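# Move the rope-reel pole onto the empty wall rack

## Task

Take the pole that holds the rope reel and put it on whichever wall rack currently has no pole. At the end it must be fully seated in the slots of both brackets, the reel must be hanging motionless, and the robot must have released it and backed away. The robot must not tip over or be left leaning, and the result must stay in place without any support from the robot.

## Robot and tools

ROBOT. A wheeled base that can drive straight and turn on the spot but cannot move sideways. A lifting column carries a head with two cameras and two six-joint arms, each ending in a two-finger gripper. Shoulder height S = 0.90 m + column_m. Folded, as at the start, the robot measures 0.73 m long, 0.62 m wide and S + 0.43 m tall, and its front sits 0.40 m ahead of the column.

FRAMES. Base frame: origin on the floor under the column, midway between the drive wheels; x forward, y to the left, z up. left_hand and right_hand are reported in this frame, at the point where the fingers meet (the tips reach 8 mm further). The hand's z axis runs along the fingers (quat_wxyz maps (0,0,1) onto it) and its y axis along the opening. The odometry frame is the base frame as it was when the scene began. base_odometry is counted from wheel rotation only, so slipping shows up as travel; heading runs -3.142 to 3.142, positive to the left.

execute_actions. Arguments: "actions", a list holding one action or nothing (empty just reports state and pictures), and "cameras", a list chosen from cam_head_left, cam_head_right, cam_left_wrist, cam_right_wrist, nav_camera, all (omitted, null or ["all"] gives every camera; [] gives none). An action may hold:
- "base": exactly one of {"translate_m": d}, a straight drive offset in metres, forward positive, -3 to 3; or {"rotate_rad": d}, a turn offset in radians, counter-clockwise seen from above (left) positive, -3.2 to 3.2. Both are relative to where the base last reported itself.
- "joints": a single dictionary covering both arms, mapping joint names to absolute targets. column_m 0 to 0.8 m; head_tilt_rad -0.61 to 1.308 (0 roughly level, positive tilts down); for each side (left_ / right_) joint1_rad -2.879 to 2.879, joint2_rad 0 to 3.141, joint3_rad 0 to 3.019, joint4_rad -1.692 to 1.57, joint5_rad -1.57 to 1.57 (positive swings the hand to the robot's right), joint6_rad -2.094 to 2.094 (hand roll, positive clockwise viewed from behind), gripper_m 0 to 0.093 (fingertip gap in metres). Done tolerances: column 0.005, head 0.03, joints 1-6 0.045/0.14/0.09/0.055/0.03/0.035, gripper 0.003.
- "speeds": caps for this action only, translate_m 0.05 to 0.8 m/s, rotate_rad 0.1 to 1 rad/s (the defaults are the maxima). It does not slow arms.
Motions inside one action begin together. An action runs at most 15 s; a base move needing over 8.667 s is rejected. Any unknown key or out-of-range number rejects the whole call. Joints you leave out may keep pushing at earlier targets. After a reported stop, later motion calls in the same reply are skipped.

wait: "seconds" 0 to 10; commands nothing and returns state and pictures. zoom_image: "camera" and "region" [x0, y0, x1, y1] in pixels of that camera's latest full picture, origin top-left, no bigger than 504 by 504. finished_scene: "scene", the number of the scene being closed; irreversible, and it reports success.

ARM GEOMETRY. With left joint1 at -1.57 (right at 1.57) and joints 5, 6 at 0, an arm hangs in a forward-facing vertical plane 0.23 m to the side of the column. Let a = j2 - 0.35, b = 1.05 + j2 - j3, c = b - j4 (c = 1.57 means fingers straight down). The hand point is then about 0.12 + 0.39 sin a + 0.38 cos b + 0.25 cos c m ahead and S + 0.39 cos a - 0.38 sin b - 0.25 sin c m high. Real hands usually sit up to 5 cm lower and nearer the column (about 12 cm under heavy or far loads). Reach is about 1 m from the shoulder. For floor work, extend the arm fingers-down 0.45 to 0.5 m ahead with column_m at 0.3, then lower the column. Below 0.4 m height the housing blocks hands closer than 0.45 m ahead. Loads: up to 3.2 kg at 0.4 m ahead, 2 kg to 0.6 m, 1 kg to 0.8 m, fingers down; a grip holds roughly 2 to 6 kg. Small joint changes (under 0.03 rad, 0.08 for joints 2-3) may not move anything; approach contact in 0.05 rad steps from your last target.

GRIPPER. Fingers 7 cm long; to grasp, command a gap smaller than the object. If the reported gap stays 0.002 m or more above the target, something is held. The wrist camera sticks out 11 cm on one flat side.

RESULTS. base_status and joint_status give how each motion ended: done, off_target (rested short, may still push), contact_stop (column or base only; target dropped), time_out, not_followed / "joint command not followed" (a safety check blocked an arm; back the moved joints off by at least 0.05 rad or move the other arm), limit_stop_at_motor_heat. on_its_own lists uncommanded behaviour; "held at" is a target, not a position. motor_effort shows left_wheel and right_wheel in percent (bracket = peak), positive pushing forward. A gap between turned_by_wheels and turned_by_imu above about 4 % and 0.05 rad means a collision or slip. base_tilt in degrees (forward, right). wheel_motors_off = 1 during an overload cut. Joint torques and Motor temperatures are listed per arm in joint order.

AVOID. Arms striking or pressing each other. Blocked arms pushing for long: resend the reported positions as targets (a loaded arm sags a bit). Motor heat: a MOTOR HOT warning appears from 85 °C, and at 100 °C that arm lets go. The column halts going down when a hand touches something and then needs to rise 0.2 m before descending again. If the base stalls, back off 0.05 m before turning; pushing about 3 s cuts the wheel motors for 2 s. Low tables can hit the column. Do not drop, slam or let objects fall, and do not finish tipped.

Each tool is called after "Call:" as name([rows], argument=value, ...), one row to a line, values as JSON.

## Session

Call:
execute_actions(actions=[])

Scene clock: 0.00 s.
Joint torques (N m, as the arm reports them, + toward a larger angle): no reading
Motor temperatures (°C, as the motors report them): left_arm=[22 19 20 21 22 22] | right_arm=[21 21 19 18 19 20]
base_odometry: x=+0.000 y=+0.000 heading=+0.000 (m, m, rad; odometry frame)
turned_by_wheels: +0.000 (rad since the last result)
turned_by_imu: +0.000 (rad since the last result)
base_tilt: forward=+0.4 right=-0.5 (deg)
base_status: not commanded
joint_positions: column_m=+0.556 head_tilt_rad=+0.887 left_joint1_rad=-1.578 left_joint2_rad=+0.887 left_joint3_rad=+0.434 left_joint4_rad=-0.930 left_joint5_rad=-0.036 left_joint6_rad=+0.052 left_gripper_m=+0.094 right_joint1_rad=+1.587 right_joint2_rad=+0.893 right_joint3_rad=+0.399 right_joint4_rad=-0.942 right_joint5_rad=+0.004 right_joint6_rad=-0.088 right_gripper_m=+0.095
joint_status: not commanded
wheel_motors_off: 0
motor_effort: left_wheel=+3 right_wheel=+2 (%)
left_hand: x=+0.1627 y=+0.2292 z=+1.2471 quat_wxyz=(+0.417, -0.034, -0.908, -0.004) (m; base frame)
right_hand: x=+0.1406 y=-0.2229 z=+1.2551 quat_wxyz=(+0.440, +0.047, -0.896, -0.022) (m; base frame)
pictures: cam_head_left, cam_head_right, cam_left_wrist, cam_right_wrist, nav_camera
Images, in order (width x height): cam_head_left 504x504, cam_head_right 504x504, cam_left_wrist 504x504, cam_right_wrist 504x504, nav_camera 504x504.

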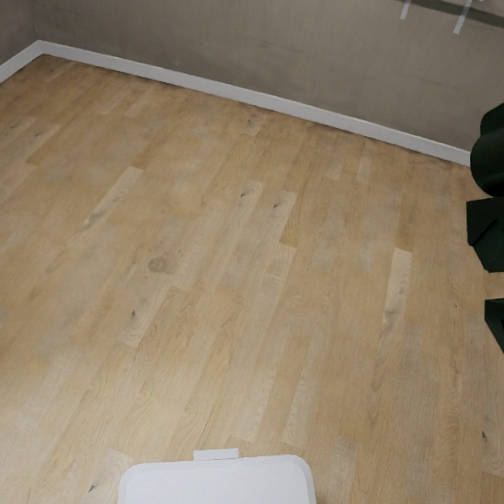

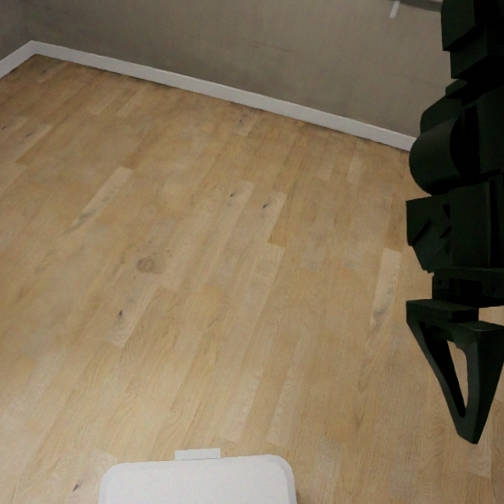

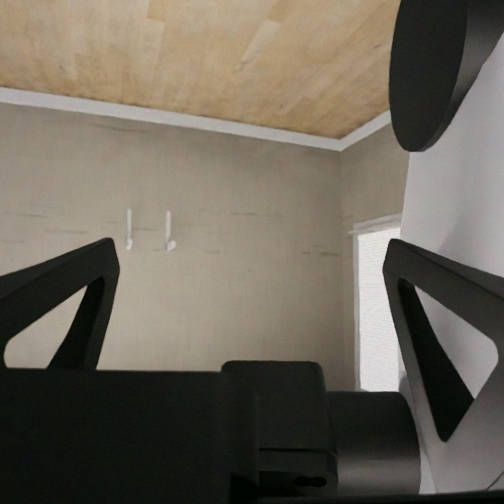

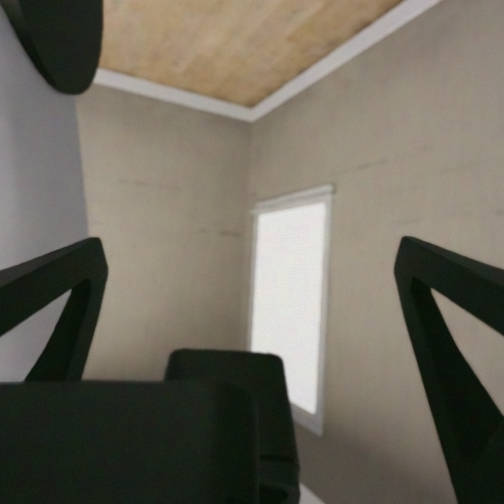

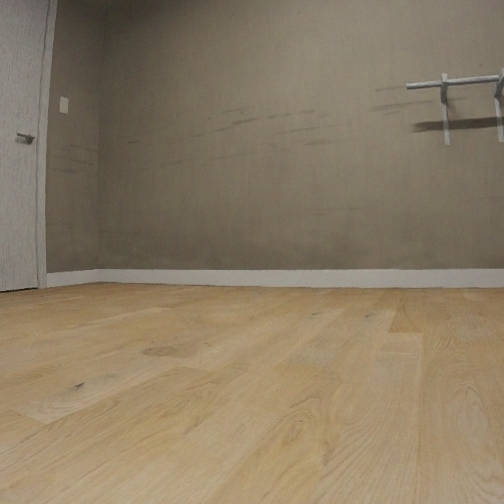

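Call:
execute_actions([
  {"base":{"rotate_rad":-0.55},"joints":{"head_tilt_rad":0.35}},
], cameras=["cam_head_left","cam_head_right","nav_camera","cam_left_wrist"])

Scene clock: 8.27 s.
Joint torques (N m, as the arm reports them, + toward a larger angle): left_arm=[ 0.88 -8.17 -1.   -1.04  0.08  0.08] | right_arm=[-0.59 -8.62 -1.16 -1.21  0.08 -0.07]
Motor temperatures (°C, as the motors report them): left_arm=[22 19 20 21 22 22] | right_arm=[21 21 19 18 19 20]
base_odometry: x=+0.000 y=+0.000 heading=-0.549 (m, m, rad; odometry frame)
turned_by_wheels: -0.549 (rad since the last result)
turned_by_imu: -0.549 (rad since the last result)
base_tilt: forward=+0.4 right=-0.5 (deg)
base_status: done
joint_positions: column_m=+0.556 head_tilt_rad=+0.369 left_joint1_rad=-1.578 left_joint2_rad=+0.887 left_joint3_rad=+0.434 left_joint4_rad=-0.930 left_joint5_rad=-0.036 left_joint6_rad=+0.052 left_gripper_m=+0.094 right_joint1_rad=+1.587 right_joint2_rad=+0.893 right_joint3_rad=+0.399 right_joint4_rad=-0.942 right_joint5_rad=+0.004 right_joint6_rad=-0.088 right_gripper_m=+0.095
joint_status: all done
wheel_motors_off: 0
motor_effort: left_wheel=+5(46) right_wheel=-4(42) (%)
left_hand: x=+0.1627 y=+0.2292 z=+1.2471 quat_wxyz=(+0.417, -0.034, -0.908, -0.004) (m; base frame)
right_hand: x=+0.1406 y=-0.2229 z=+1.2551 quat_wxyz=(+0.440, +0.047, -0.896, -0.022) (m; base frame)
pictures: cam_head_left, cam_head_right, cam_left_wrist, nav_camera
camera_calibration (this result's frames):
cam_head_left: T_world_to_cam=[[-0.110504, -0.993196, 0.036747, -0.0233417], [-0.402899, 0.0109667, -0.915179, 1.43241], [0.908549, -0.115937, -0.401369, 0.50292], [0, 0, 0, 1]] pos_world=[0.11761, 0.0194153, 1.51363]
cam_head_right: T_world_to_cam=[[-0.109758, -0.993526, 0.0293093, -0.0610738], [-0.394575, 0.0164874, -0.918716, 1.4348], [0.912285, -0.112401, -0.39383, 0.497247], [0, 0, 0, 1]] pos_world=[0.105803, -0.0284437, 1.5158]
Images, in order (width x height): cam_head_left 504x504, cam_head_right 504x504, cam_left_wrist 504x504, nav_camera 504x504.

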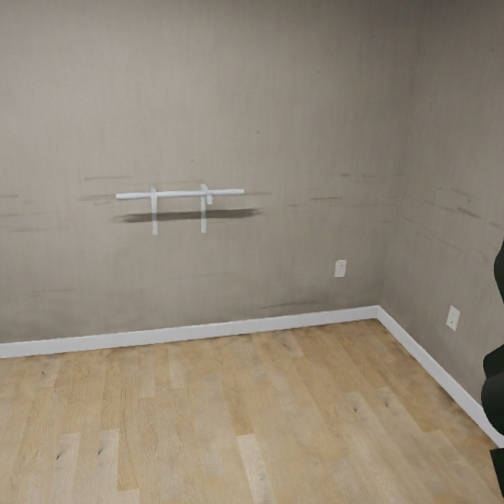

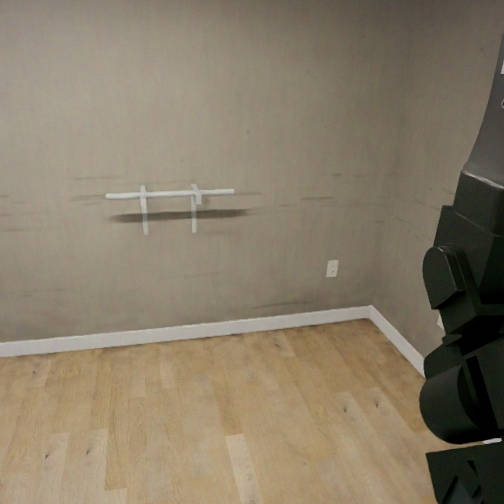

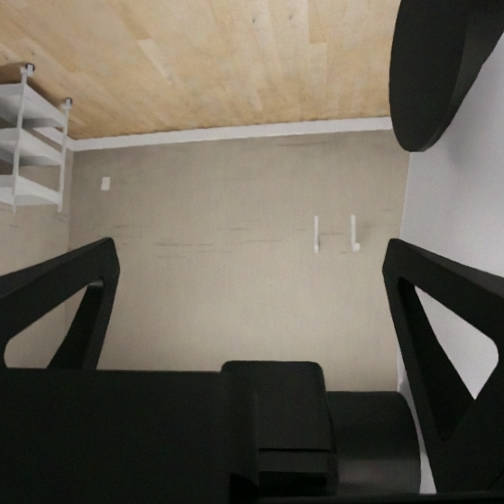

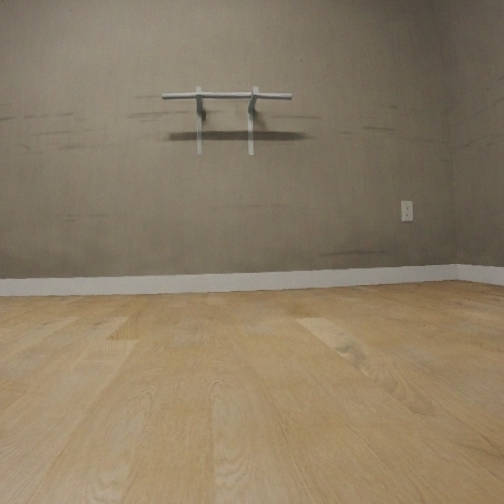

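Call:
execute_actions([
  {"base":{"rotate_rad":-1.2}},
])

Scene clock: 15.97 s.
Joint torques (N m, as the arm reports them, + toward a larger angle): left_arm=[ 0.79 -8.23 -1.15 -0.96  0.08  0.08] | right_arm=[-0.62 -8.47 -1.14 -1.18  0.07 -0.07]
Motor temperatures (°C, as the motors report them): left_arm=[22 19 20 21 22 22] | right_arm=[21 21 19 18 19 20]
base_odometry: x=+0.000 y=+0.000 heading=-1.748 (m, m, rad; odometry frame)
turned_by_wheels: -1.199 (rad since the last result)
turned_by_imu: -1.209 (rad since the last result)
base_tilt: forward=+0.3 right=-0.5 (deg)
base_status: done
joint_positions: column_m=+0.556 head_tilt_rad=+0.369 left_joint1_rad=-1.578 left_joint2_rad=+0.887 left_joint3_rad=+0.434 left_joint4_rad=-0.930 left_joint5_rad=-0.036 left_joint6_rad=+0.052 left_gripper_m=+0.094 right_joint1_rad=+1.587 right_joint2_rad=+0.893 right_joint3_rad=+0.399 right_joint4_rad=-0.942 right_joint5_rad=+0.004 right_joint6_rad=-0.088 right_gripper_m=+0.095
joint_status: not commanded
wheel_motors_off: 0
motor_effort: left_wheel=+4(34) right_wheel=-2(30) (%)
left_hand: x=+0.1629 y=+0.2292 z=+1.2470 quat_wxyz=(+0.417, -0.034, -0.908, -0.004) (m; base frame)
right_hand: x=+0.1406 y=-0.2229 z=+1.2551 quat_wxyz=(+0.440, +0.047, -0.896, -0.022) (m; base frame)
pictures: cam_head_left, cam_head_right, cam_left_wrist, cam_right_wrist, nav_camera
camera_calibration (this result's frames):
cam_head_left: T_world_to_cam=[[-0.110505, -0.993196, 0.0367444, -0.0233376], [-0.402877, 0.0109667, -0.915188, 1.43243], [0.908559, -0.115937, -0.401348, 0.502887], [0, 0, 0, 1]] pos_world=[0.117611, 0.0194153, 1.51363]
cam_head_right: T_world_to_cam=[[-0.109758, -0.993526, 0.0293067, -0.0610698], [-0.394553, 0.0164874, -0.918725, 1.43482], [0.912294, -0.112401, -0.393809, 0.497213], [0, 0, 0, 1]] pos_world=[0.105803, -0.0284437, 1.5158]
cam_left_wrist: T_world_to_cam=[[-0.0649389, -0.997478, 0.0286487, 0.20282], [-0.0948851, 0.0347514, 0.994881, -1.22784], [-0.993368, 0.0618881, -0.0969025, 0.389924], [0, 0, 0, 1]] pos_world=[0.284005, 0.220846, 1.25353]
Images, in order (width x height): cam_head_left 504x504, cam_head_right 504x504, cam_left_wrist 504x504, cam_right_wrist 504x504, nav_camera 504x504.

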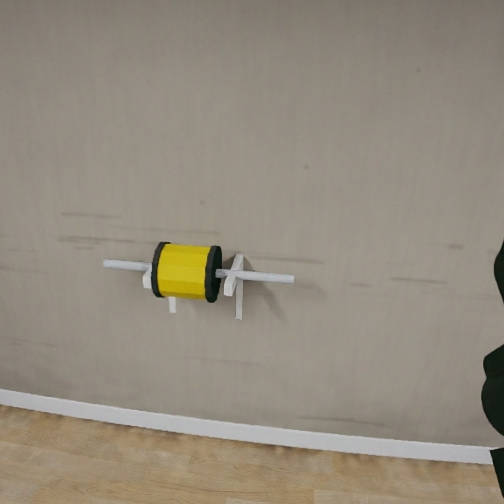

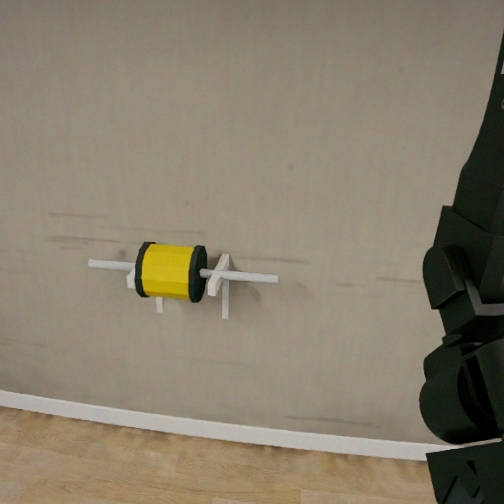

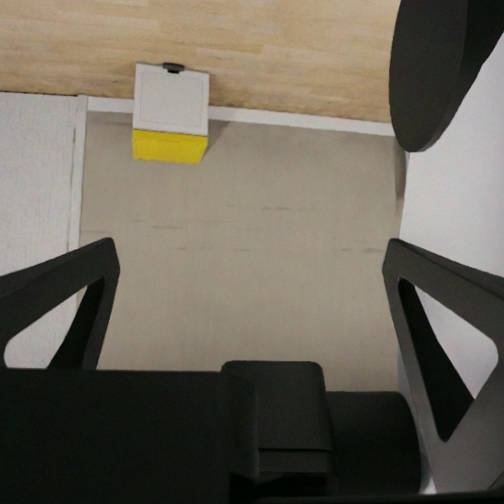

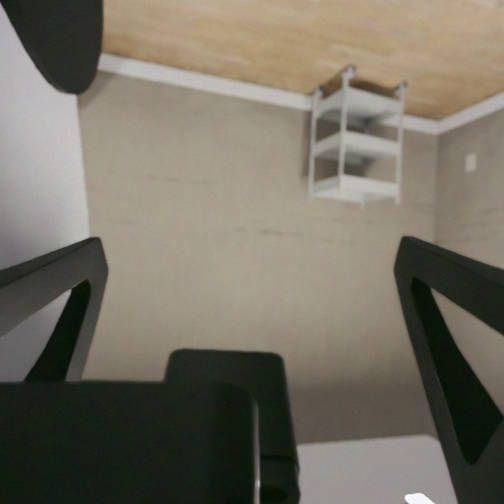

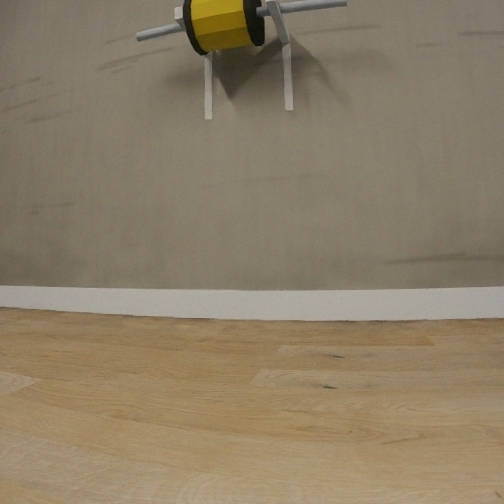

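Call:
zoom_image(camera="cam_head_left", region=[90, 210, 310, 340])

Call:
zoom_image(camera="nav_camera", region=[120, 0, 370, 140])

Region (90, 210, 310, 340) of cam_head_left's 504x504 image, scaled by 2.291, with more detail than that image has; it fills the top 298 rows of this view, and the rest is white.

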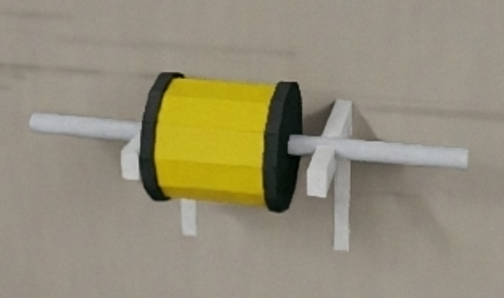

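Region (120, 0, 370, 140) of nav_camera's 504x504 image, scaled by 2.016, with more detail than that image has; it fills the top 282 rows of this view, and the rest is white.

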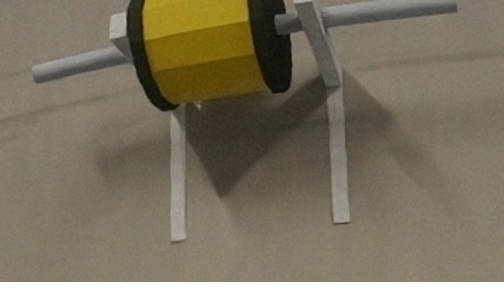

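Call:
execute_actions([
  {"base":{"rotate_rad":0.33},"joints":{"head_tilt_rad":0.7,"left_joint1_rad":-1.57,"left_joint2_rad":1.354,"left_joint3_rad":0.889,"left_joint4_rad":-0.055,"left_joint5_rad":0,"left_joint6_rad":-1.57,"right_joint1_rad":1.57,"right_joint2_rad":1.354,"right_joint3_rad":0.889,"right_joint4_rad":-0.055,"right_joint5_rad":0,"right_joint6_rad":1.57}},
], cameras=[])

Call:
execute_actions([
  {"base":{"translate_m":0.73}},
], cameras=[])

Call:
execute_actions([
  {"base":{"rotate_rad":-0.566}},
])

Scene clock: 127.47 s.
Joint torques (N m, as the arm reports them, + toward a larger angle): left_arm=[  1.1  -14.52  -0.06   1.     0.1   -0.01] | right_arm=[ -1.19 -15.21   0.37   0.57   0.1   -0.02]
Motor temperatures (°C, as the motors report them): left_arm=[22 20 20 21 22 22] | right_arm=[21 21 19 18 19 20]
base_odometry: x=+0.000 y=+0.000 heading=-1.419 (m, m, rad; odometry frame)
turned_by_wheels: +0.329 (rad since the last result)
turned_by_imu: +0.332 (rad since the last result)
base_tilt: forward=+0.4 right=-0.5 (deg)
base_status: done
joint_positions: column_m=+0.556 head_tilt_rad=+0.703 left_joint1_rad=-1.572 left_joint2_rad=+1.342 left_joint3_rad=+0.891 left_joint4_rad=-0.069 left_joint5_rad=-0.003 left_joint6_rad=-1.559 left_gripper_m=+0.094 right_joint1_rad=+1.580 right_joint2_rad=+1.349 right_joint3_rad=+0.893 right_joint4_rad=-0.064 right_joint5_rad=+0.002 right_joint6_rad=+1.563 right_gripper_m=+0.095
joint_status: all done
wheel_motors_off: 0
motor_effort: left_wheel=-3(30) right_wheel=+3(27) (%)
left_hand: x=+0.4751 y=+0.2244 z=+1.0407 quat_wxyz=(-0.002, +0.703, -0.711, +0.000) (m; base frame)
right_hand: x=+0.4748 y=-0.2207 z=+1.0385 quat_wxyz=(+0.001, -0.703, -0.711, -0.003) (m; base frame)
pictures: none
No camera images: the call's "cameras" was empty. Leave "cameras" out to get every camera's image.

Scene clock: 130.47 s.
Joint torques (N m, as the arm reports them, + toward a larger angle): left_arm=[  1.09 -13.75  -0.12   0.97   0.11  -0.01] | right_arm=[ -1.21 -15.12   0.39   0.62   0.1   -0.02]
Motor temperatures (°C, as the motors report them): left_arm=[22 20 20 21 22 22] | right_arm=[21 22 19 18 19 20]
base_odometry: x=+0.110 y=-0.722 heading=-1.420 (m, m, rad; odometry frame)
turned_by_wheels: -0.001 (rad since the last result)
turned_by_imu: -0.004 (rad since the last result)
base_tilt: forward=+0.4 right=-0.4 (deg)
base_status: done
joint_positions: column_m=+0.556 head_tilt_rad=+0.703 left_joint1_rad=-1.572 left_joint2_rad=+1.342 left_joint3_rad=+0.891 left_joint4_rad=-0.068 left_joint5_rad=-0.003 left_joint6_rad=-1.559 left_gripper_m=+0.094 right_joint1_rad=+1.580 right_joint2_rad=+1.349 right_joint3_rad=+0.891 right_joint4_rad=-0.064 right_joint5_rad=+0.002 right_joint6_rad=+1.563 right_gripper_m=+0.095
joint_status: not commanded
wheel_motors_off: 0
motor_effort: left_wheel=-2(60) right_wheel=+2(77) (%)
left_hand: x=+0.4756 y=+0.2244 z=+1.0407 quat_wxyz=(-0.002, +0.703, -0.711, +0.001) (m; base frame)
right_hand: x=+0.4739 y=-0.2207 z=+1.0384 quat_wxyz=(+0.001, -0.703, -0.711, -0.003) (m; base frame)
pictures: none
No camera images: the call's "cameras" was empty. Leave "cameras" out to get every camera's image.

Scene clock: 132.50 s.
Joint torques (N m, as the arm reports them, + toward a larger angle): left_arm=[  1.01 -14.12   0.09   0.98   0.1   -0.02] | right_arm=[ -0.99 -14.94   0.43   0.59   0.13  -0.02]
Motor temperatures (°C, as the motors report them): left_arm=[22 20 20 21 22 22] | right_arm=[21 22 19 18 19 20]
base_odometry: x=+0.110 y=-0.722 heading=-1.985 (m, m, rad; odometry frame)
turned_by_wheels: -0.565 (rad since the last result)
turned_by_imu: -0.562 (rad since the last result)
base_tilt: forward=+0.4 right=-0.5 (deg)
base_status: done
joint_positions: column_m=+0.556 head_tilt_rad=+0.703 left_joint1_rad=-1.571 left_joint2_rad=+1.342 left_joint3_rad=+0.890 left_joint4_rad=-0.068 left_joint5_rad=-0.003 left_joint6_rad=-1.559 left_gripper_m=+0.094 right_joint1_rad=+1.579 right_joint2_rad=+1.349 right_joint3_rad=+0.891 right_joint4_rad=-0.064 right_joint5_rad=+0.002 right_joint6_rad=+1.563 right_gripper_m=+0.095
joint_status: not commanded
wheel_motors_off: 0
motor_effort: left_wheel=+5(57) right_wheel=-4(66) (%)
left_hand: x=+0.4751 y=+0.2251 z=+1.0407 quat_wxyz=(-0.002, +0.703, -0.711, +0.000) (m; base frame)
right_hand: x=+0.4739 y=-0.2211 z=+1.0384 quat_wxyz=(+0.001, -0.703, -0.711, -0.003) (m; base frame)
pictures: cam_head_left, cam_head_right, cam_left_wrist, cam_right_wrist, nav_camera
camera_calibration (this result's frames):
cam_head_left: T_world_to_cam=[[-0.0923467, -0.993196, 0.0709484, -0.0769952], [-0.6807, 0.0109667, -0.732481, 1.16454], [0.726719, -0.115937, -0.677081, 0.937217], [0, 0, 0, 1]] pos_world=[0.104501, 0.0194153, 1.49304]
cam_head_right: T_world_to_cam=[[-0.0940798, -0.993526, 0.063677, -0.11486], [-0.673996, 0.0164874, -0.738551, 1.17092], [0.73272, -0.112401, -0.671183, 0.933962], [0, 0, 0, 1]] pos_world=[0.0940571, -0.0284437, 1.49896]
cam_left_wrist: T_world_to_cam=[[0.99983, -0.0165353, 0.00815392, -0.480408], [-0.0182202, -0.818671, 0.573973, -0.39915], [-0.00281544, -0.574024, -0.818834, 1.10415], [0, 0, 0, 1]] pos_world=[0.476162, 0.299095, 1.13714]
cam_right_wrist: T_world_to_cam=[[-0.999731, -0.0207195, 0.0104234, 0.456327], [-0.0102757, 0.798568, 0.601817, -0.440715], [-0.0207931, 0.601548, -0.798566, 1.09464], [0, 0, 0, 1]] pos_world=[0.474436, -0.297082, 1.13461]
Images, in order (width x height): cam_head_left 504x504, cam_head_right 504x504, cam_left_wrist 504x504, cam_right_wrist 504x504, nav_camera 504x504.

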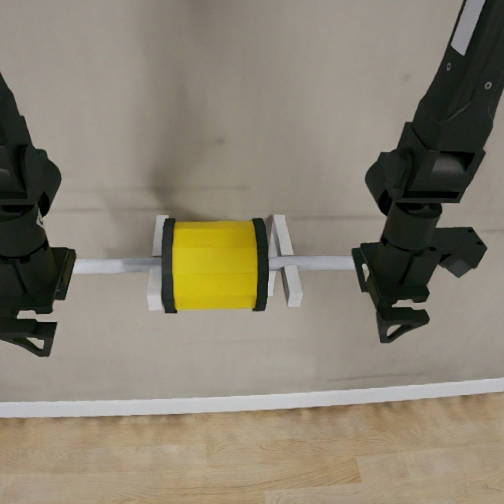

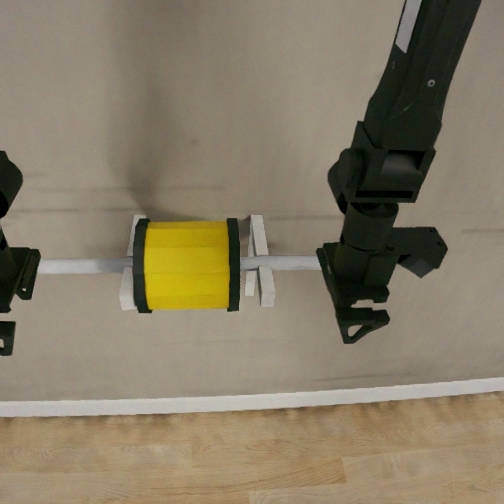

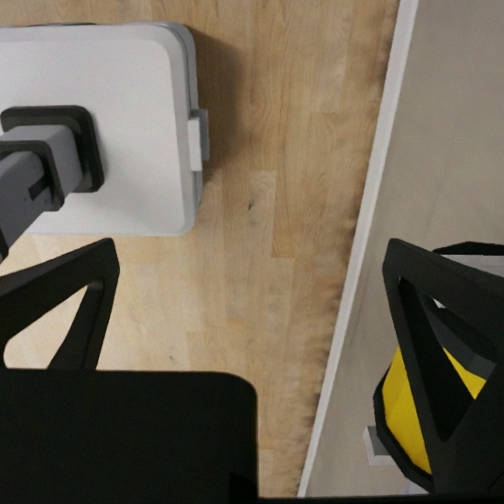

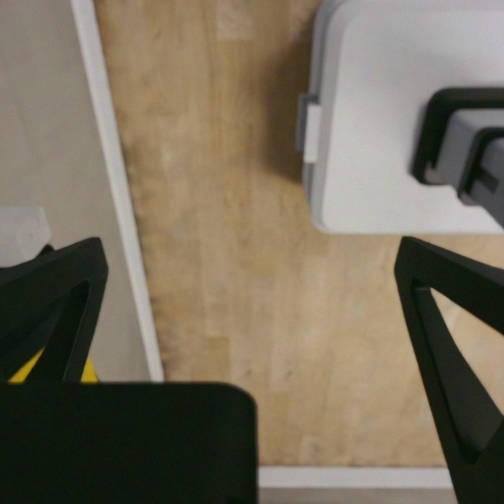

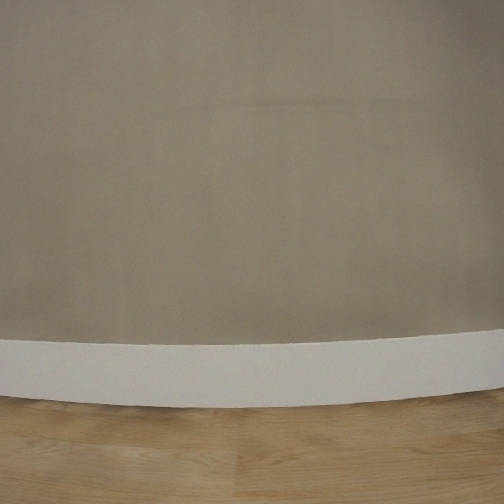

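Call:
zoom_image(camera="cam_head_left", region=[60, 200, 380, 330])

Call:
zoom_image(camera="cam_head_left", region=[240, 205, 340, 320])

Call:
zoom_image(camera="nav_camera", region=[0, 320, 504, 430])

Region (60, 200, 380, 330) of cam_head_left's 504x504 image, scaled by 1.575, with more detail than that image has; it fills the top 205 rows of this view, and the rest is white.

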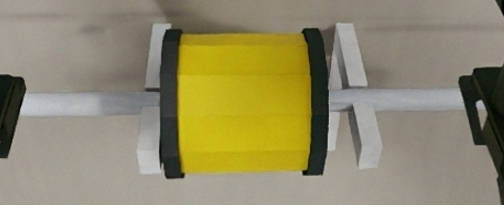

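Region (240, 205, 340, 320) of cam_head_left's 504x504 image, scaled by 4.383, with more detail than that image has; it fills the left 438 columns of this view, and the rest is white.

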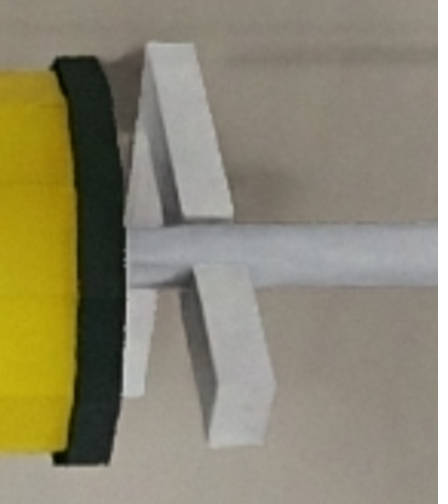

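Region (0, 320, 504, 430) of nav_camera's 504x504 image, scaled by 1.000; it fills the top 110 rows of this view, and the rest is white.

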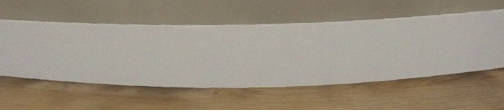

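Call:
execute_actions([
  {"base":{"translate_m":0.245},"joints":{"head_tilt_rad":0.95,"column_m":0.48}},
], cameras=["cam_head_left","cam_head_right","cam_left_wrist","cam_right_wrist"])

Scene clock: 177.37 s.
Joint torques (N m, as the arm reports them, + toward a larger angle): left_arm=[  1.06 -14.21  -0.06   0.97   0.1   -0.02] | right_arm=[ -1.27 -15.35   0.37   0.51   0.13  -0.01]
Motor temperatures (°C, as the motors report them): left_arm=[22 21 20 21 22 22] | right_arm=[21 23 19 18 19 20]
base_odometry: x=+0.011 y=-0.946 heading=-1.987 (m, m, rad; odometry frame)
turned_by_wheels: -0.002 (rad since the last result)
turned_by_imu: -0.004 (rad since the last result)
base_tilt: forward=+0.4 right=-0.5 (deg)
base_status: done
joint_positions: column_m=+0.480 head_tilt_rad=+0.951 left_joint1_rad=-1.571 left_joint2_rad=+1.343 left_joint3_rad=+0.891 left_joint4_rad=-0.068 left_joint5_rad=-0.003 left_joint6_rad=-1.559 left_gripper_m=+0.094 right_joint1_rad=+1.579 right_joint2_rad=+1.350 right_joint3_rad=+0.891 right_joint4_rad=-0.064 right_joint5_rad=+0.002 right_joint6_rad=+1.563 right_gripper_m=+0.095
joint_status: all done
wheel_motors_off: 0
motor_effort: left_wheel=-2(69) right_wheel=+3(70) (%)
left_hand: x=+0.4754 y=+0.2251 z=+0.9644 quat_wxyz=(-0.002, +0.703, -0.711, +0.001) (m; base frame)
right_hand: x=+0.4733 y=-0.2213 z=+0.9620 quat_wxyz=(+0.002, -0.703, -0.711, -0.002) (m; base frame)
pictures: cam_head_left, cam_head_right, cam_left_wrist, cam_right_wrist
camera_calibration (this result's frames):
cam_head_left: T_world_to_cam=[[-0.0721127, -0.993196, 0.0914404, -0.102645], [-0.839633, 0.0109667, -0.543044, 0.838977], [0.538346, -0.115937, -0.834711, 1.12616], [0, 0, 0, 1]] pos_world=[0.0907684, 0.0194153, 1.405]
cam_head_right: T_world_to_cam=[[-0.0755772, -0.993526, 0.0848166, -0.141926], [-0.834623, 0.0164874, -0.550574, 0.847116], [0.545612, -0.112401, -0.830466, 1.12571], [0, 0, 0, 1]] pos_world=[0.0820965, -0.0284437, 1.4133]
cam_left_wrist: T_world_to_cam=[[0.999827, -0.0165353, 0.00853533, -0.480471], [-0.0184392, -0.818671, 0.573966, -0.35525], [-0.00250309, -0.574024, -0.818835, 1.04155], [0, 0, 0, 1]] pos_world=[0.476444, 0.299095, 1.06086]
cam_right_wrist: T_world_to_cam=[[-0.999722, -0.0205331, 0.0115744, 0.45549], [-0.00944122, 0.798771, 0.601561, -0.394646], [-0.0215972, 0.601284, -0.798743, 1.0342], [0, 0, 0, 1]] pos_world=[0.473974, -0.297264, 1.05819]
Images, in order (width x height): cam_head_left 504x504, cam_head_right 504x504, cam_left_wrist 504x504, cam_right_wrist 504x504.

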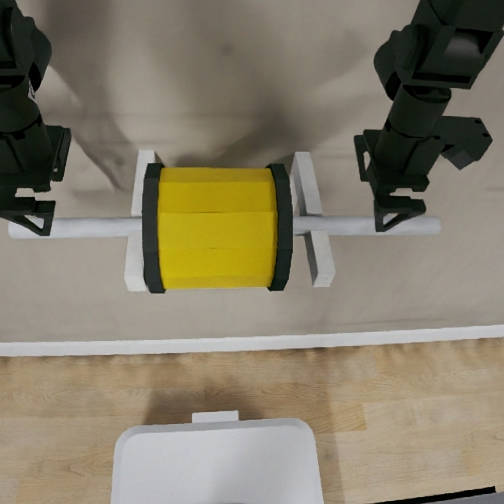

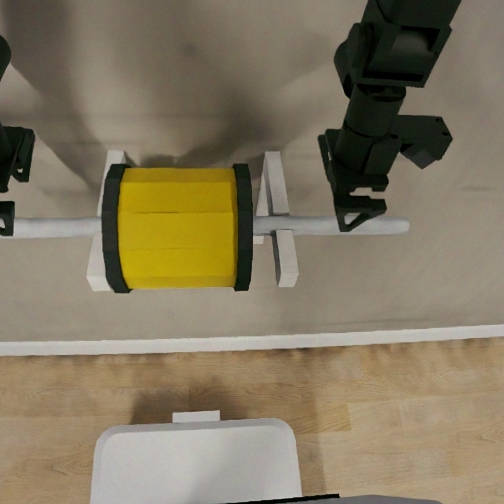

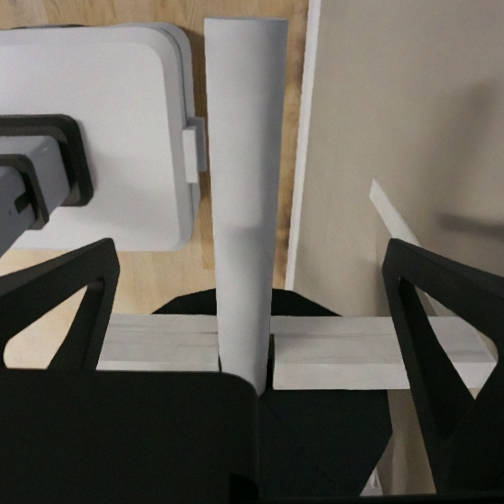

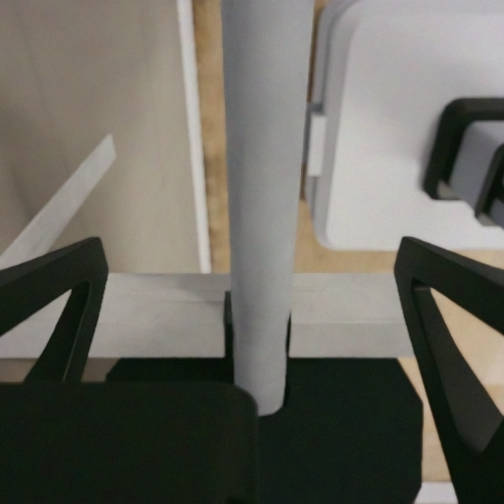

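Call:
execute_actions([
  {"joints":{"column_m":0.385}},
], cameras=["cam_head_left","cam_left_wrist","cam_right_wrist"])

Scene clock: 199.30 s.
Joint torques (N m, as the arm reports them, + toward a larger angle): left_arm=[  1.03 -14.46   0.03   0.98   0.1   -0.01] | right_arm=[ -1.26 -15.22   0.4    0.61   0.13   0.  ]
Motor temperatures (°C, as the motors report them): left_arm=[22 21 20 21 22 22] | right_arm=[21 23 19 18 19 20]
base_odometry: x=+0.011 y=-0.946 heading=-1.987 (m, m, rad; odometry frame)
turned_by_wheels: +0.000 (rad since the last result)
turned_by_imu: -0.001 (rad since the last result)
base_tilt: forward=+0.4 right=-0.5 (deg)
base_status: not commanded
joint_positions: column_m=+0.385 head_tilt_rad=+0.951 left_joint1_rad=-1.571 left_joint2_rad=+1.343 left_joint3_rad=+0.891 left_joint4_rad=-0.068 left_joint5_rad=-0.003 left_joint6_rad=-1.559 left_gripper_m=+0.094 right_joint1_rad=+1.579 right_joint2_rad=+1.350 right_joint3_rad=+0.891 right_joint4_rad=-0.064 right_joint5_rad=+0.002 right_joint6_rad=+1.563 right_gripper_m=+0.095
joint_status: all done
wheel_motors_off: 0
motor_effort: left_wheel=-3(2) right_wheel=+3(4) (%)
left_hand: x=+0.4754 y=+0.2251 z=+0.8694 quat_wxyz=(-0.002, +0.703, -0.711, +0.001) (m; base frame)
right_hand: x=+0.4733 y=-0.2213 z=+0.8670 quat_wxyz=(+0.002, -0.703, -0.711, -0.002) (m; base frame)
pictures: cam_head_left, cam_left_wrist, cam_right_wrist
camera_calibration (this result's frames):
cam_head_left: T_world_to_cam=[[-0.0721127, -0.993196, 0.0914404, -0.0939572], [-0.839633, 0.0109667, -0.543044, 0.787382], [0.538346, -0.115937, -0.834711, 1.04685], [0, 0, 0, 1]] pos_world=[0.0907684, 0.0194153, 1.30999]
cam_left_wrist: T_world_to_cam=[[0.999827, -0.0165353, 0.00853533, -0.47966], [-0.0184392, -0.818671, 0.573966, -0.300717], [-0.00250309, -0.574024, -0.818835, 0.963749], [0, 0, 0, 1]] pos_world=[0.476444, 0.299095, 0.965846]
cam_right_wrist: T_world_to_cam=[[-0.999722, -0.0205331, 0.0115744, 0.45659], [-0.00944122, 0.798771, 0.601561, -0.337492], [-0.0215972, 0.601284, -0.798743, 0.958311], [0, 0, 0, 1]] pos_world=[0.473974, -0.297264, 0.963182]
Images, in order (width x height): cam_head_left 504x504, cam_left_wrist 504x504, cam_right_wrist 504x504.

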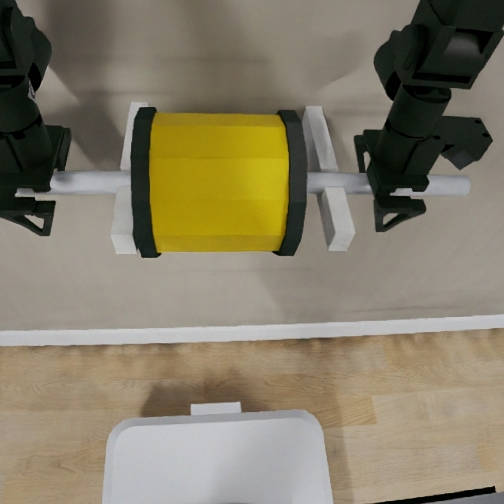

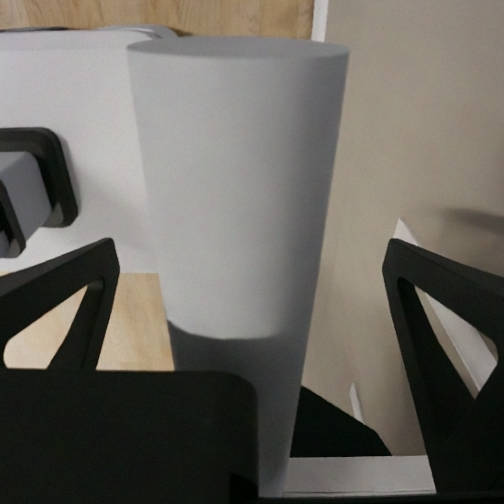

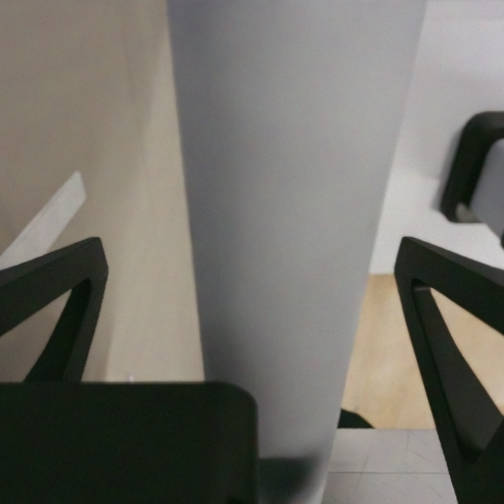

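Call:
execute_actions([
  {"joints":{"left_gripper_m":0.0,"right_gripper_m":0.0}},
], cameras=["cam_left_wrist","cam_right_wrist"])

Scene clock: 206.00 s.
Joint torques (N m, as the arm reports them, + toward a larger angle): left_arm=[  1.02 -14.27   0.14   0.95   0.05  -0.07] | right_arm=[ -1.29 -15.32   0.67   0.55   0.1    0.  ]
Motor temperatures (°C, as the motors report them): left_arm=[22 21 20 21 22 22] | right_arm=[21 23 19 18 19 20]
base_odometry: x=+0.011 y=-0.946 heading=-1.987 (m, m, rad; odometry frame)
turned_by_wheels: +0.000 (rad since the last result)
turned_by_imu: +0.000 (rad since the last result)
base_tilt: forward=+0.4 right=-0.4 (deg)
base_status: not commanded
joint_positions: column_m=+0.385 head_tilt_rad=+0.951 left_joint1_rad=-1.571 left_joint2_rad=+1.343 left_joint3_rad=+0.888 left_joint4_rad=-0.067 left_joint5_rad=-0.002 left_joint6_rad=-1.553 left_gripper_m=+0.024 right_joint1_rad=+1.579 right_joint2_rad=+1.350 right_joint3_rad=+0.887 right_joint4_rad=-0.064 right_joint5_rad=+0.001 right_joint6_rad=+1.562 right_gripper_m=+0.025
joint_status: left_gripper_m off_target (ended at +0.024, target +0.000); right_gripper_m off_target (ended at +0.025, target +0.000)
wheel_motors_off: 0
motor_effort: left_wheel=-3(3) right_wheel=+4(2) (%)
left_hand: x=+0.4736 y=+0.2249 z=+0.8693 quat_wxyz=(-0.001, +0.701, -0.713, +0.000) (m; base frame)
right_hand: x=+0.4708 y=-0.2212 z=+0.8669 quat_wxyz=(+0.003, -0.703, -0.712, -0.001) (m; base frame)
pictures: cam_left_wrist, cam_right_wrist
camera_calibration (this result's frames):
cam_left_wrist: T_world_to_cam=[[0.999735, -0.0222511, 0.00587502, -0.474202], [-0.0215829, -0.817909, 0.574943, -0.300395], [-0.00798789, -0.574917, -0.818173, 0.965785], [0, 0, 0, 1]] pos_world=[0.475307, 0.298999, 0.965675]
cam_right_wrist: T_world_to_cam=[[-0.999646, -0.0217079, 0.0153753, 0.450464], [-0.00808331, 0.79854, 0.601888, -0.338475], [-0.0253435, 0.60155, -0.798433, 0.959697], [0, 0, 0, 1]] pos_world=[0.471891, -0.297242, 0.963052]
Images, in order (width x height): cam_left_wrist 504x504, cam_right_wrist 504x504.

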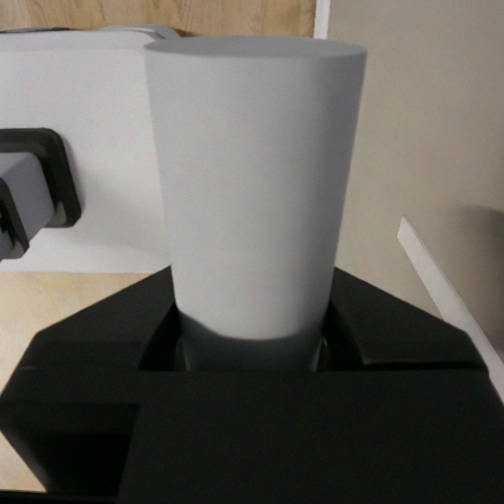

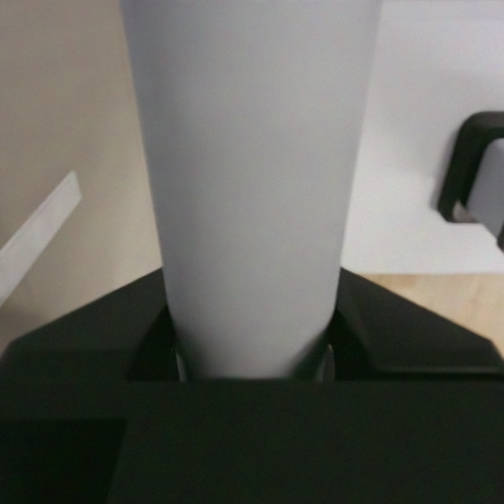

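Call:
execute_actions([
  {"joints":{"column_m":0.48}},
], cameras=["cam_head_left","cam_left_wrist","cam_right_wrist"])

Scene clock: 211.97 s.
Joint torques (N m, as the arm reports them, + toward a larger angle): left_arm=[  1.07 -16.11  -0.32   0.61   0.06  -0.08] | right_arm=[ -1.1  -17.38   0.17   0.3    0.14   0.01]
Motor temperatures (°C, as the motors report them): left_arm=[22 22 20 21 22 22] | right_arm=[21 23 19 18 19 20]
base_odometry: x=+0.011 y=-0.946 heading=-1.987 (m, m, rad; odometry frame)
turned_by_wheels: +0.000 (rad since the last result)
turned_by_imu: -0.001 (rad since the last result)
base_tilt: forward=+0.4 right=-0.4 (deg)
base_status: not commanded
joint_positions: column_m=+0.480 head_tilt_rad=+0.951 left_joint1_rad=-1.571 left_joint2_rad=+1.365 left_joint3_rad=+0.891 left_joint4_rad=-0.061 left_joint5_rad=-0.002 left_joint6_rad=-1.552 left_gripper_m=+0.024 right_joint1_rad=+1.579 right_joint2_rad=+1.373 right_joint3_rad=+0.891 right_joint4_rad=-0.057 right_joint5_rad=+0.001 right_joint6_rad=+1.562 right_gripper_m=+0.025
joint_status: all done
wheel_motors_off: 0
motor_effort: left_wheel=-3(4) right_wheel=+5(3) (%)
left_hand: x=+0.4674 y=+0.2249 z=+0.9564 quat_wxyz=(+0.004, +0.701, -0.714, -0.005) (m; base frame)
right_hand: x=+0.4647 y=-0.2212 z=+0.9536 quat_wxyz=(+0.008, -0.702, -0.712, +0.004) (m; base frame)
pictures: cam_head_left, cam_left_wrist, cam_right_wrist
camera_calibration (this result's frames):
cam_head_left: T_world_to_cam=[[-0.0721126, -0.993196, 0.0914404, -0.10263], [-0.839633, 0.0109667, -0.543043, 0.838888], [0.538346, -0.115937, -0.834711, 1.12602], [0, 0, 0, 1]] pos_world=[0.0907684, 0.0194153, 1.40484]
cam_left_wrist: T_world_to_cam=[[0.999698, -0.0233939, -0.00747473, -0.455447], [-0.0148386, -0.817884, 0.575191, -0.354001], [-0.0195694, -0.574907, -0.817985, 1.04223], [0, 0, 0, 1]] pos_world=[0.470452, 0.298997, 1.05274]
cam_right_wrist: T_world_to_cam=[[-0.99935, -0.0217984, 0.0287212, 0.430195], [-0.000120357, 0.798571, 0.6019, -0.394478], [-0.0360563, 0.601505, -0.798055, 1.03341], [0, 0, 0, 1]] pos_world=[0.467129, -0.297205, 1.0498]
Images, in order (width x height): cam_head_left 504x504, cam_left_wrist 504x504, cam_right_wrist 504x504.

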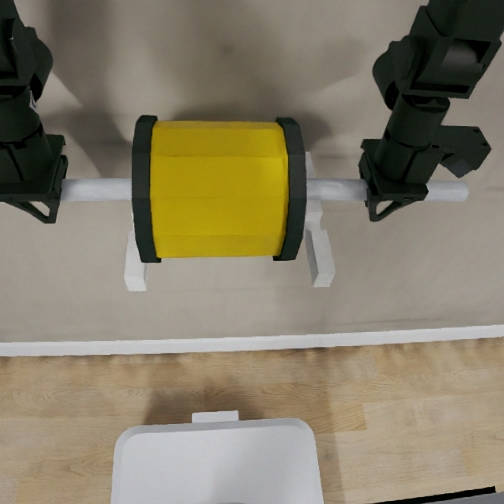

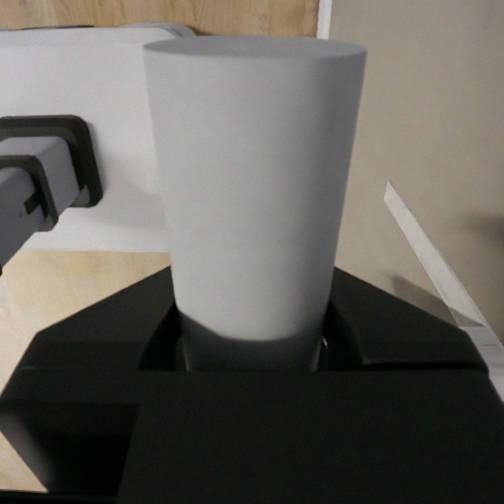

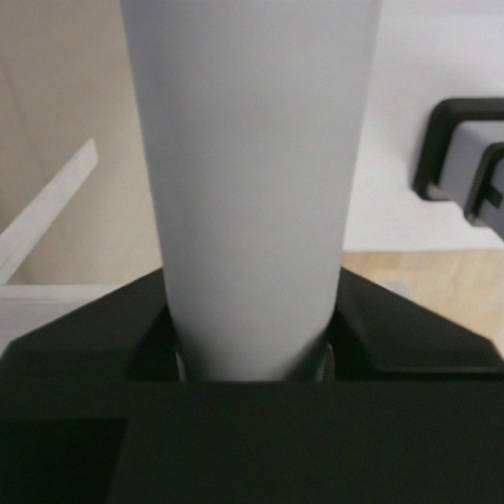

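Call:
zoom_image(camera="cam_head_left", region=[270, 140, 380, 300])

Call:
zoom_image(camera="cam_head_left", region=[60, 140, 170, 300])

Region (270, 140, 380, 300) of cam_head_left's 504x504 image, scaled by 3.150, with more detail than that image has; it fills the left 346 columns of this view, and the rest is white.

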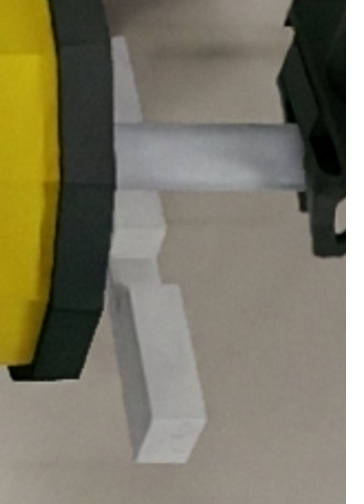

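Region (60, 140, 170, 300) of cam_head_left's 504x504 image, scaled by 3.150, with more detail than that image has; it fills the left 346 columns of this view, and the rest is white.

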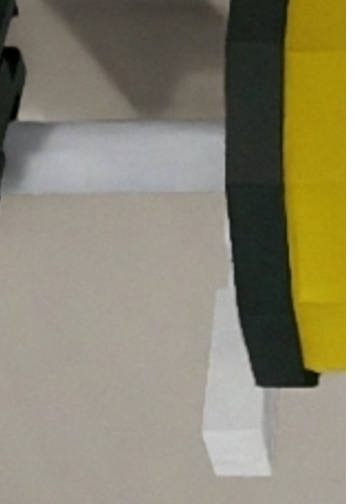

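Call:
execute_actions([
  {"base":{"translate_m":-0.97},"joints":{"column_m":0.58,"head_tilt_rad":0.45},"speeds":{"translate_m":0.6}},
], cameras=[])

Call:
execute_actions([
  {"base":{"rotate_rad":-1.57},"speeds":{"rotate_rad":0.8}},
], cameras=["cam_head_left","cam_head_right","nav_camera"])

Scene clock: 250.90 s.
Joint torques (N m, as the arm reports them, + toward a larger angle): left_arm=[  1.01 -17.16   0.13   0.56   0.05  -0.06] | right_arm=[ -1.39 -17.28   0.54   0.31   0.14   0.  ]
Motor temperatures (°C, as the motors report them): left_arm=[22 22 20 21 22 22] | right_arm=[21 24 19 18 19 20]
base_odometry: x=+0.404 y=-0.059 heading=-1.988 (m, m, rad; odometry frame)
turned_by_wheels: -0.001 (rad since the last result)
turned_by_imu: +0.001 (rad since the last result)
base_tilt: forward=+0.4 right=-0.5 (deg)
base_status: done
joint_positions: column_m=+0.580 head_tilt_rad=+0.468 left_joint1_rad=-1.571 left_joint2_rad=+1.368 left_joint3_rad=+0.885 left_joint4_rad=-0.061 left_joint5_rad=-0.002 left_joint6_rad=-1.552 left_gripper_m=+0.024 right_joint1_rad=+1.579 right_joint2_rad=+1.376 right_joint3_rad=+0.885 right_joint4_rad=-0.057 right_joint5_rad=+0.001 right_joint6_rad=+1.562 right_gripper_m=+0.025
joint_status: all done
wheel_motors_off: 0
motor_effort: left_wheel=-1(79) right_wheel=+1(77) (%)
left_hand: x=+0.4624 y=+0.2249 z=+1.0554 quat_wxyz=(+0.007, +0.700, -0.714, -0.008) (m; base frame)
right_hand: x=+0.4598 y=-0.2212 z=+1.0525 quat_wxyz=(+0.011, -0.702, -0.712, +0.007) (m; base frame)
pictures: none
No camera images: the call's "cameras" was empty. Leave "cameras" out to get every camera's image.

Scene clock: 254.23 s.
Joint torques (N m, as the arm reports them, + toward a larger angle): left_arm=[  1.08 -16.07  -0.14   0.64   0.02  -0.06] | right_arm=[ -1.16 -17.77   0.31   0.3    0.19   0.02]
Motor temperatures (°C, as the motors report them): left_arm=[22 23 20 21 22 22] | right_arm=[21 24 19 18 19 20]
base_odometry: x=+0.404 y=-0.059 heading=+2.726 (m, m, rad; odometry frame)
turned_by_wheels: -1.569 (rad since the last result)
turned_by_imu: -1.571 (rad since the last result)
base_tilt: forward=+0.4 right=-0.5 (deg)
base_status: done
joint_positions: column_m=+0.580 head_tilt_rad=+0.468 left_joint1_rad=-1.571 left_joint2_rad=+1.368 left_joint3_rad=+0.888 left_joint4_rad=-0.061 left_joint5_rad=-0.001 left_joint6_rad=-1.555 left_gripper_m=+0.024 right_joint1_rad=+1.578 right_joint2_rad=+1.376 right_joint3_rad=+0.889 right_joint4_rad=-0.057 right_joint5_rad=+0.000 right_joint6_rad=+1.560 right_gripper_m=+0.025
joint_status: not commanded
wheel_motors_off: 0
motor_effort: left_wheel=+5(79) right_wheel=-2(62) (%)
left_hand: x=+0.4646 y=+0.2245 z=+1.0555 quat_wxyz=(+0.006, +0.701, -0.713, -0.006) (m; base frame)
right_hand: x=+0.4625 y=-0.2216 z=+1.0526 quat_wxyz=(+0.010, -0.702, -0.712, +0.005) (m; base frame)
pictures: cam_head_left, cam_head_right, nav_camera
camera_calibration (this result's frames):
cam_head_left: T_world_to_cam=[[-0.106332, -0.993196, 0.047488, -0.041239], [-0.491371, 0.0109667, -0.870881, 1.38913], [0.864435, -0.115937, -0.489194, 0.652147], [0, 0, 0, 1]] pos_world=[0.114455, 0.0194153, 1.53075]
cam_head_right: T_world_to_cam=[[-0.106324, -0.993526, 0.0400129, -0.0786996], [-0.483437, 0.0164874, -0.875224, 1.39288], [0.868898, -0.112401, -0.482061, 0.646895], [0, 0, 0, 1]] pos_world=[0.102919, -0.0284437, 1.53408]
Images, in order (width x height): cam_head_left 504x504, cam_head_right 504x504, nav_camera 504x504.

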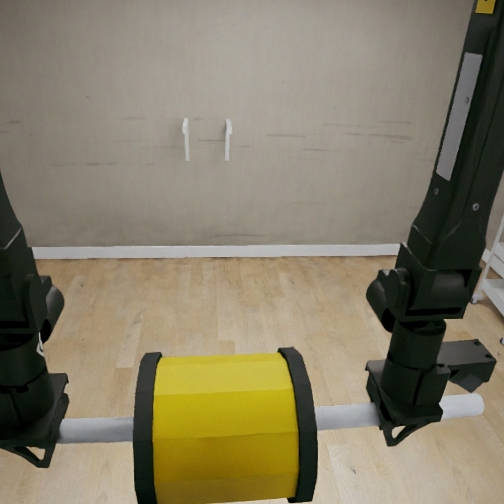

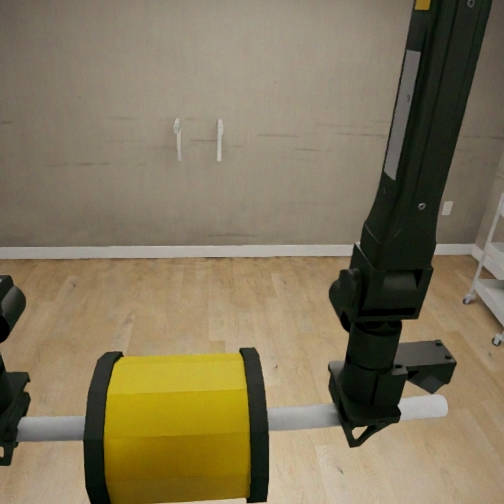

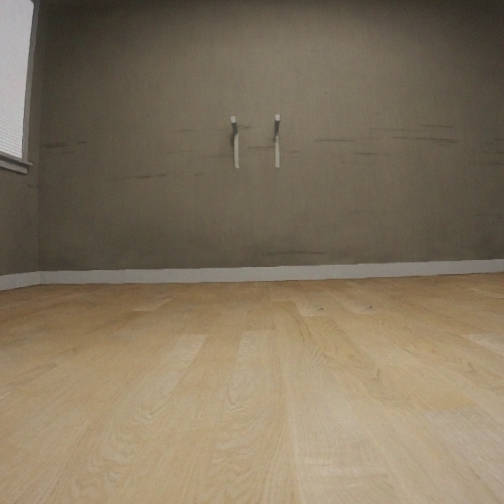

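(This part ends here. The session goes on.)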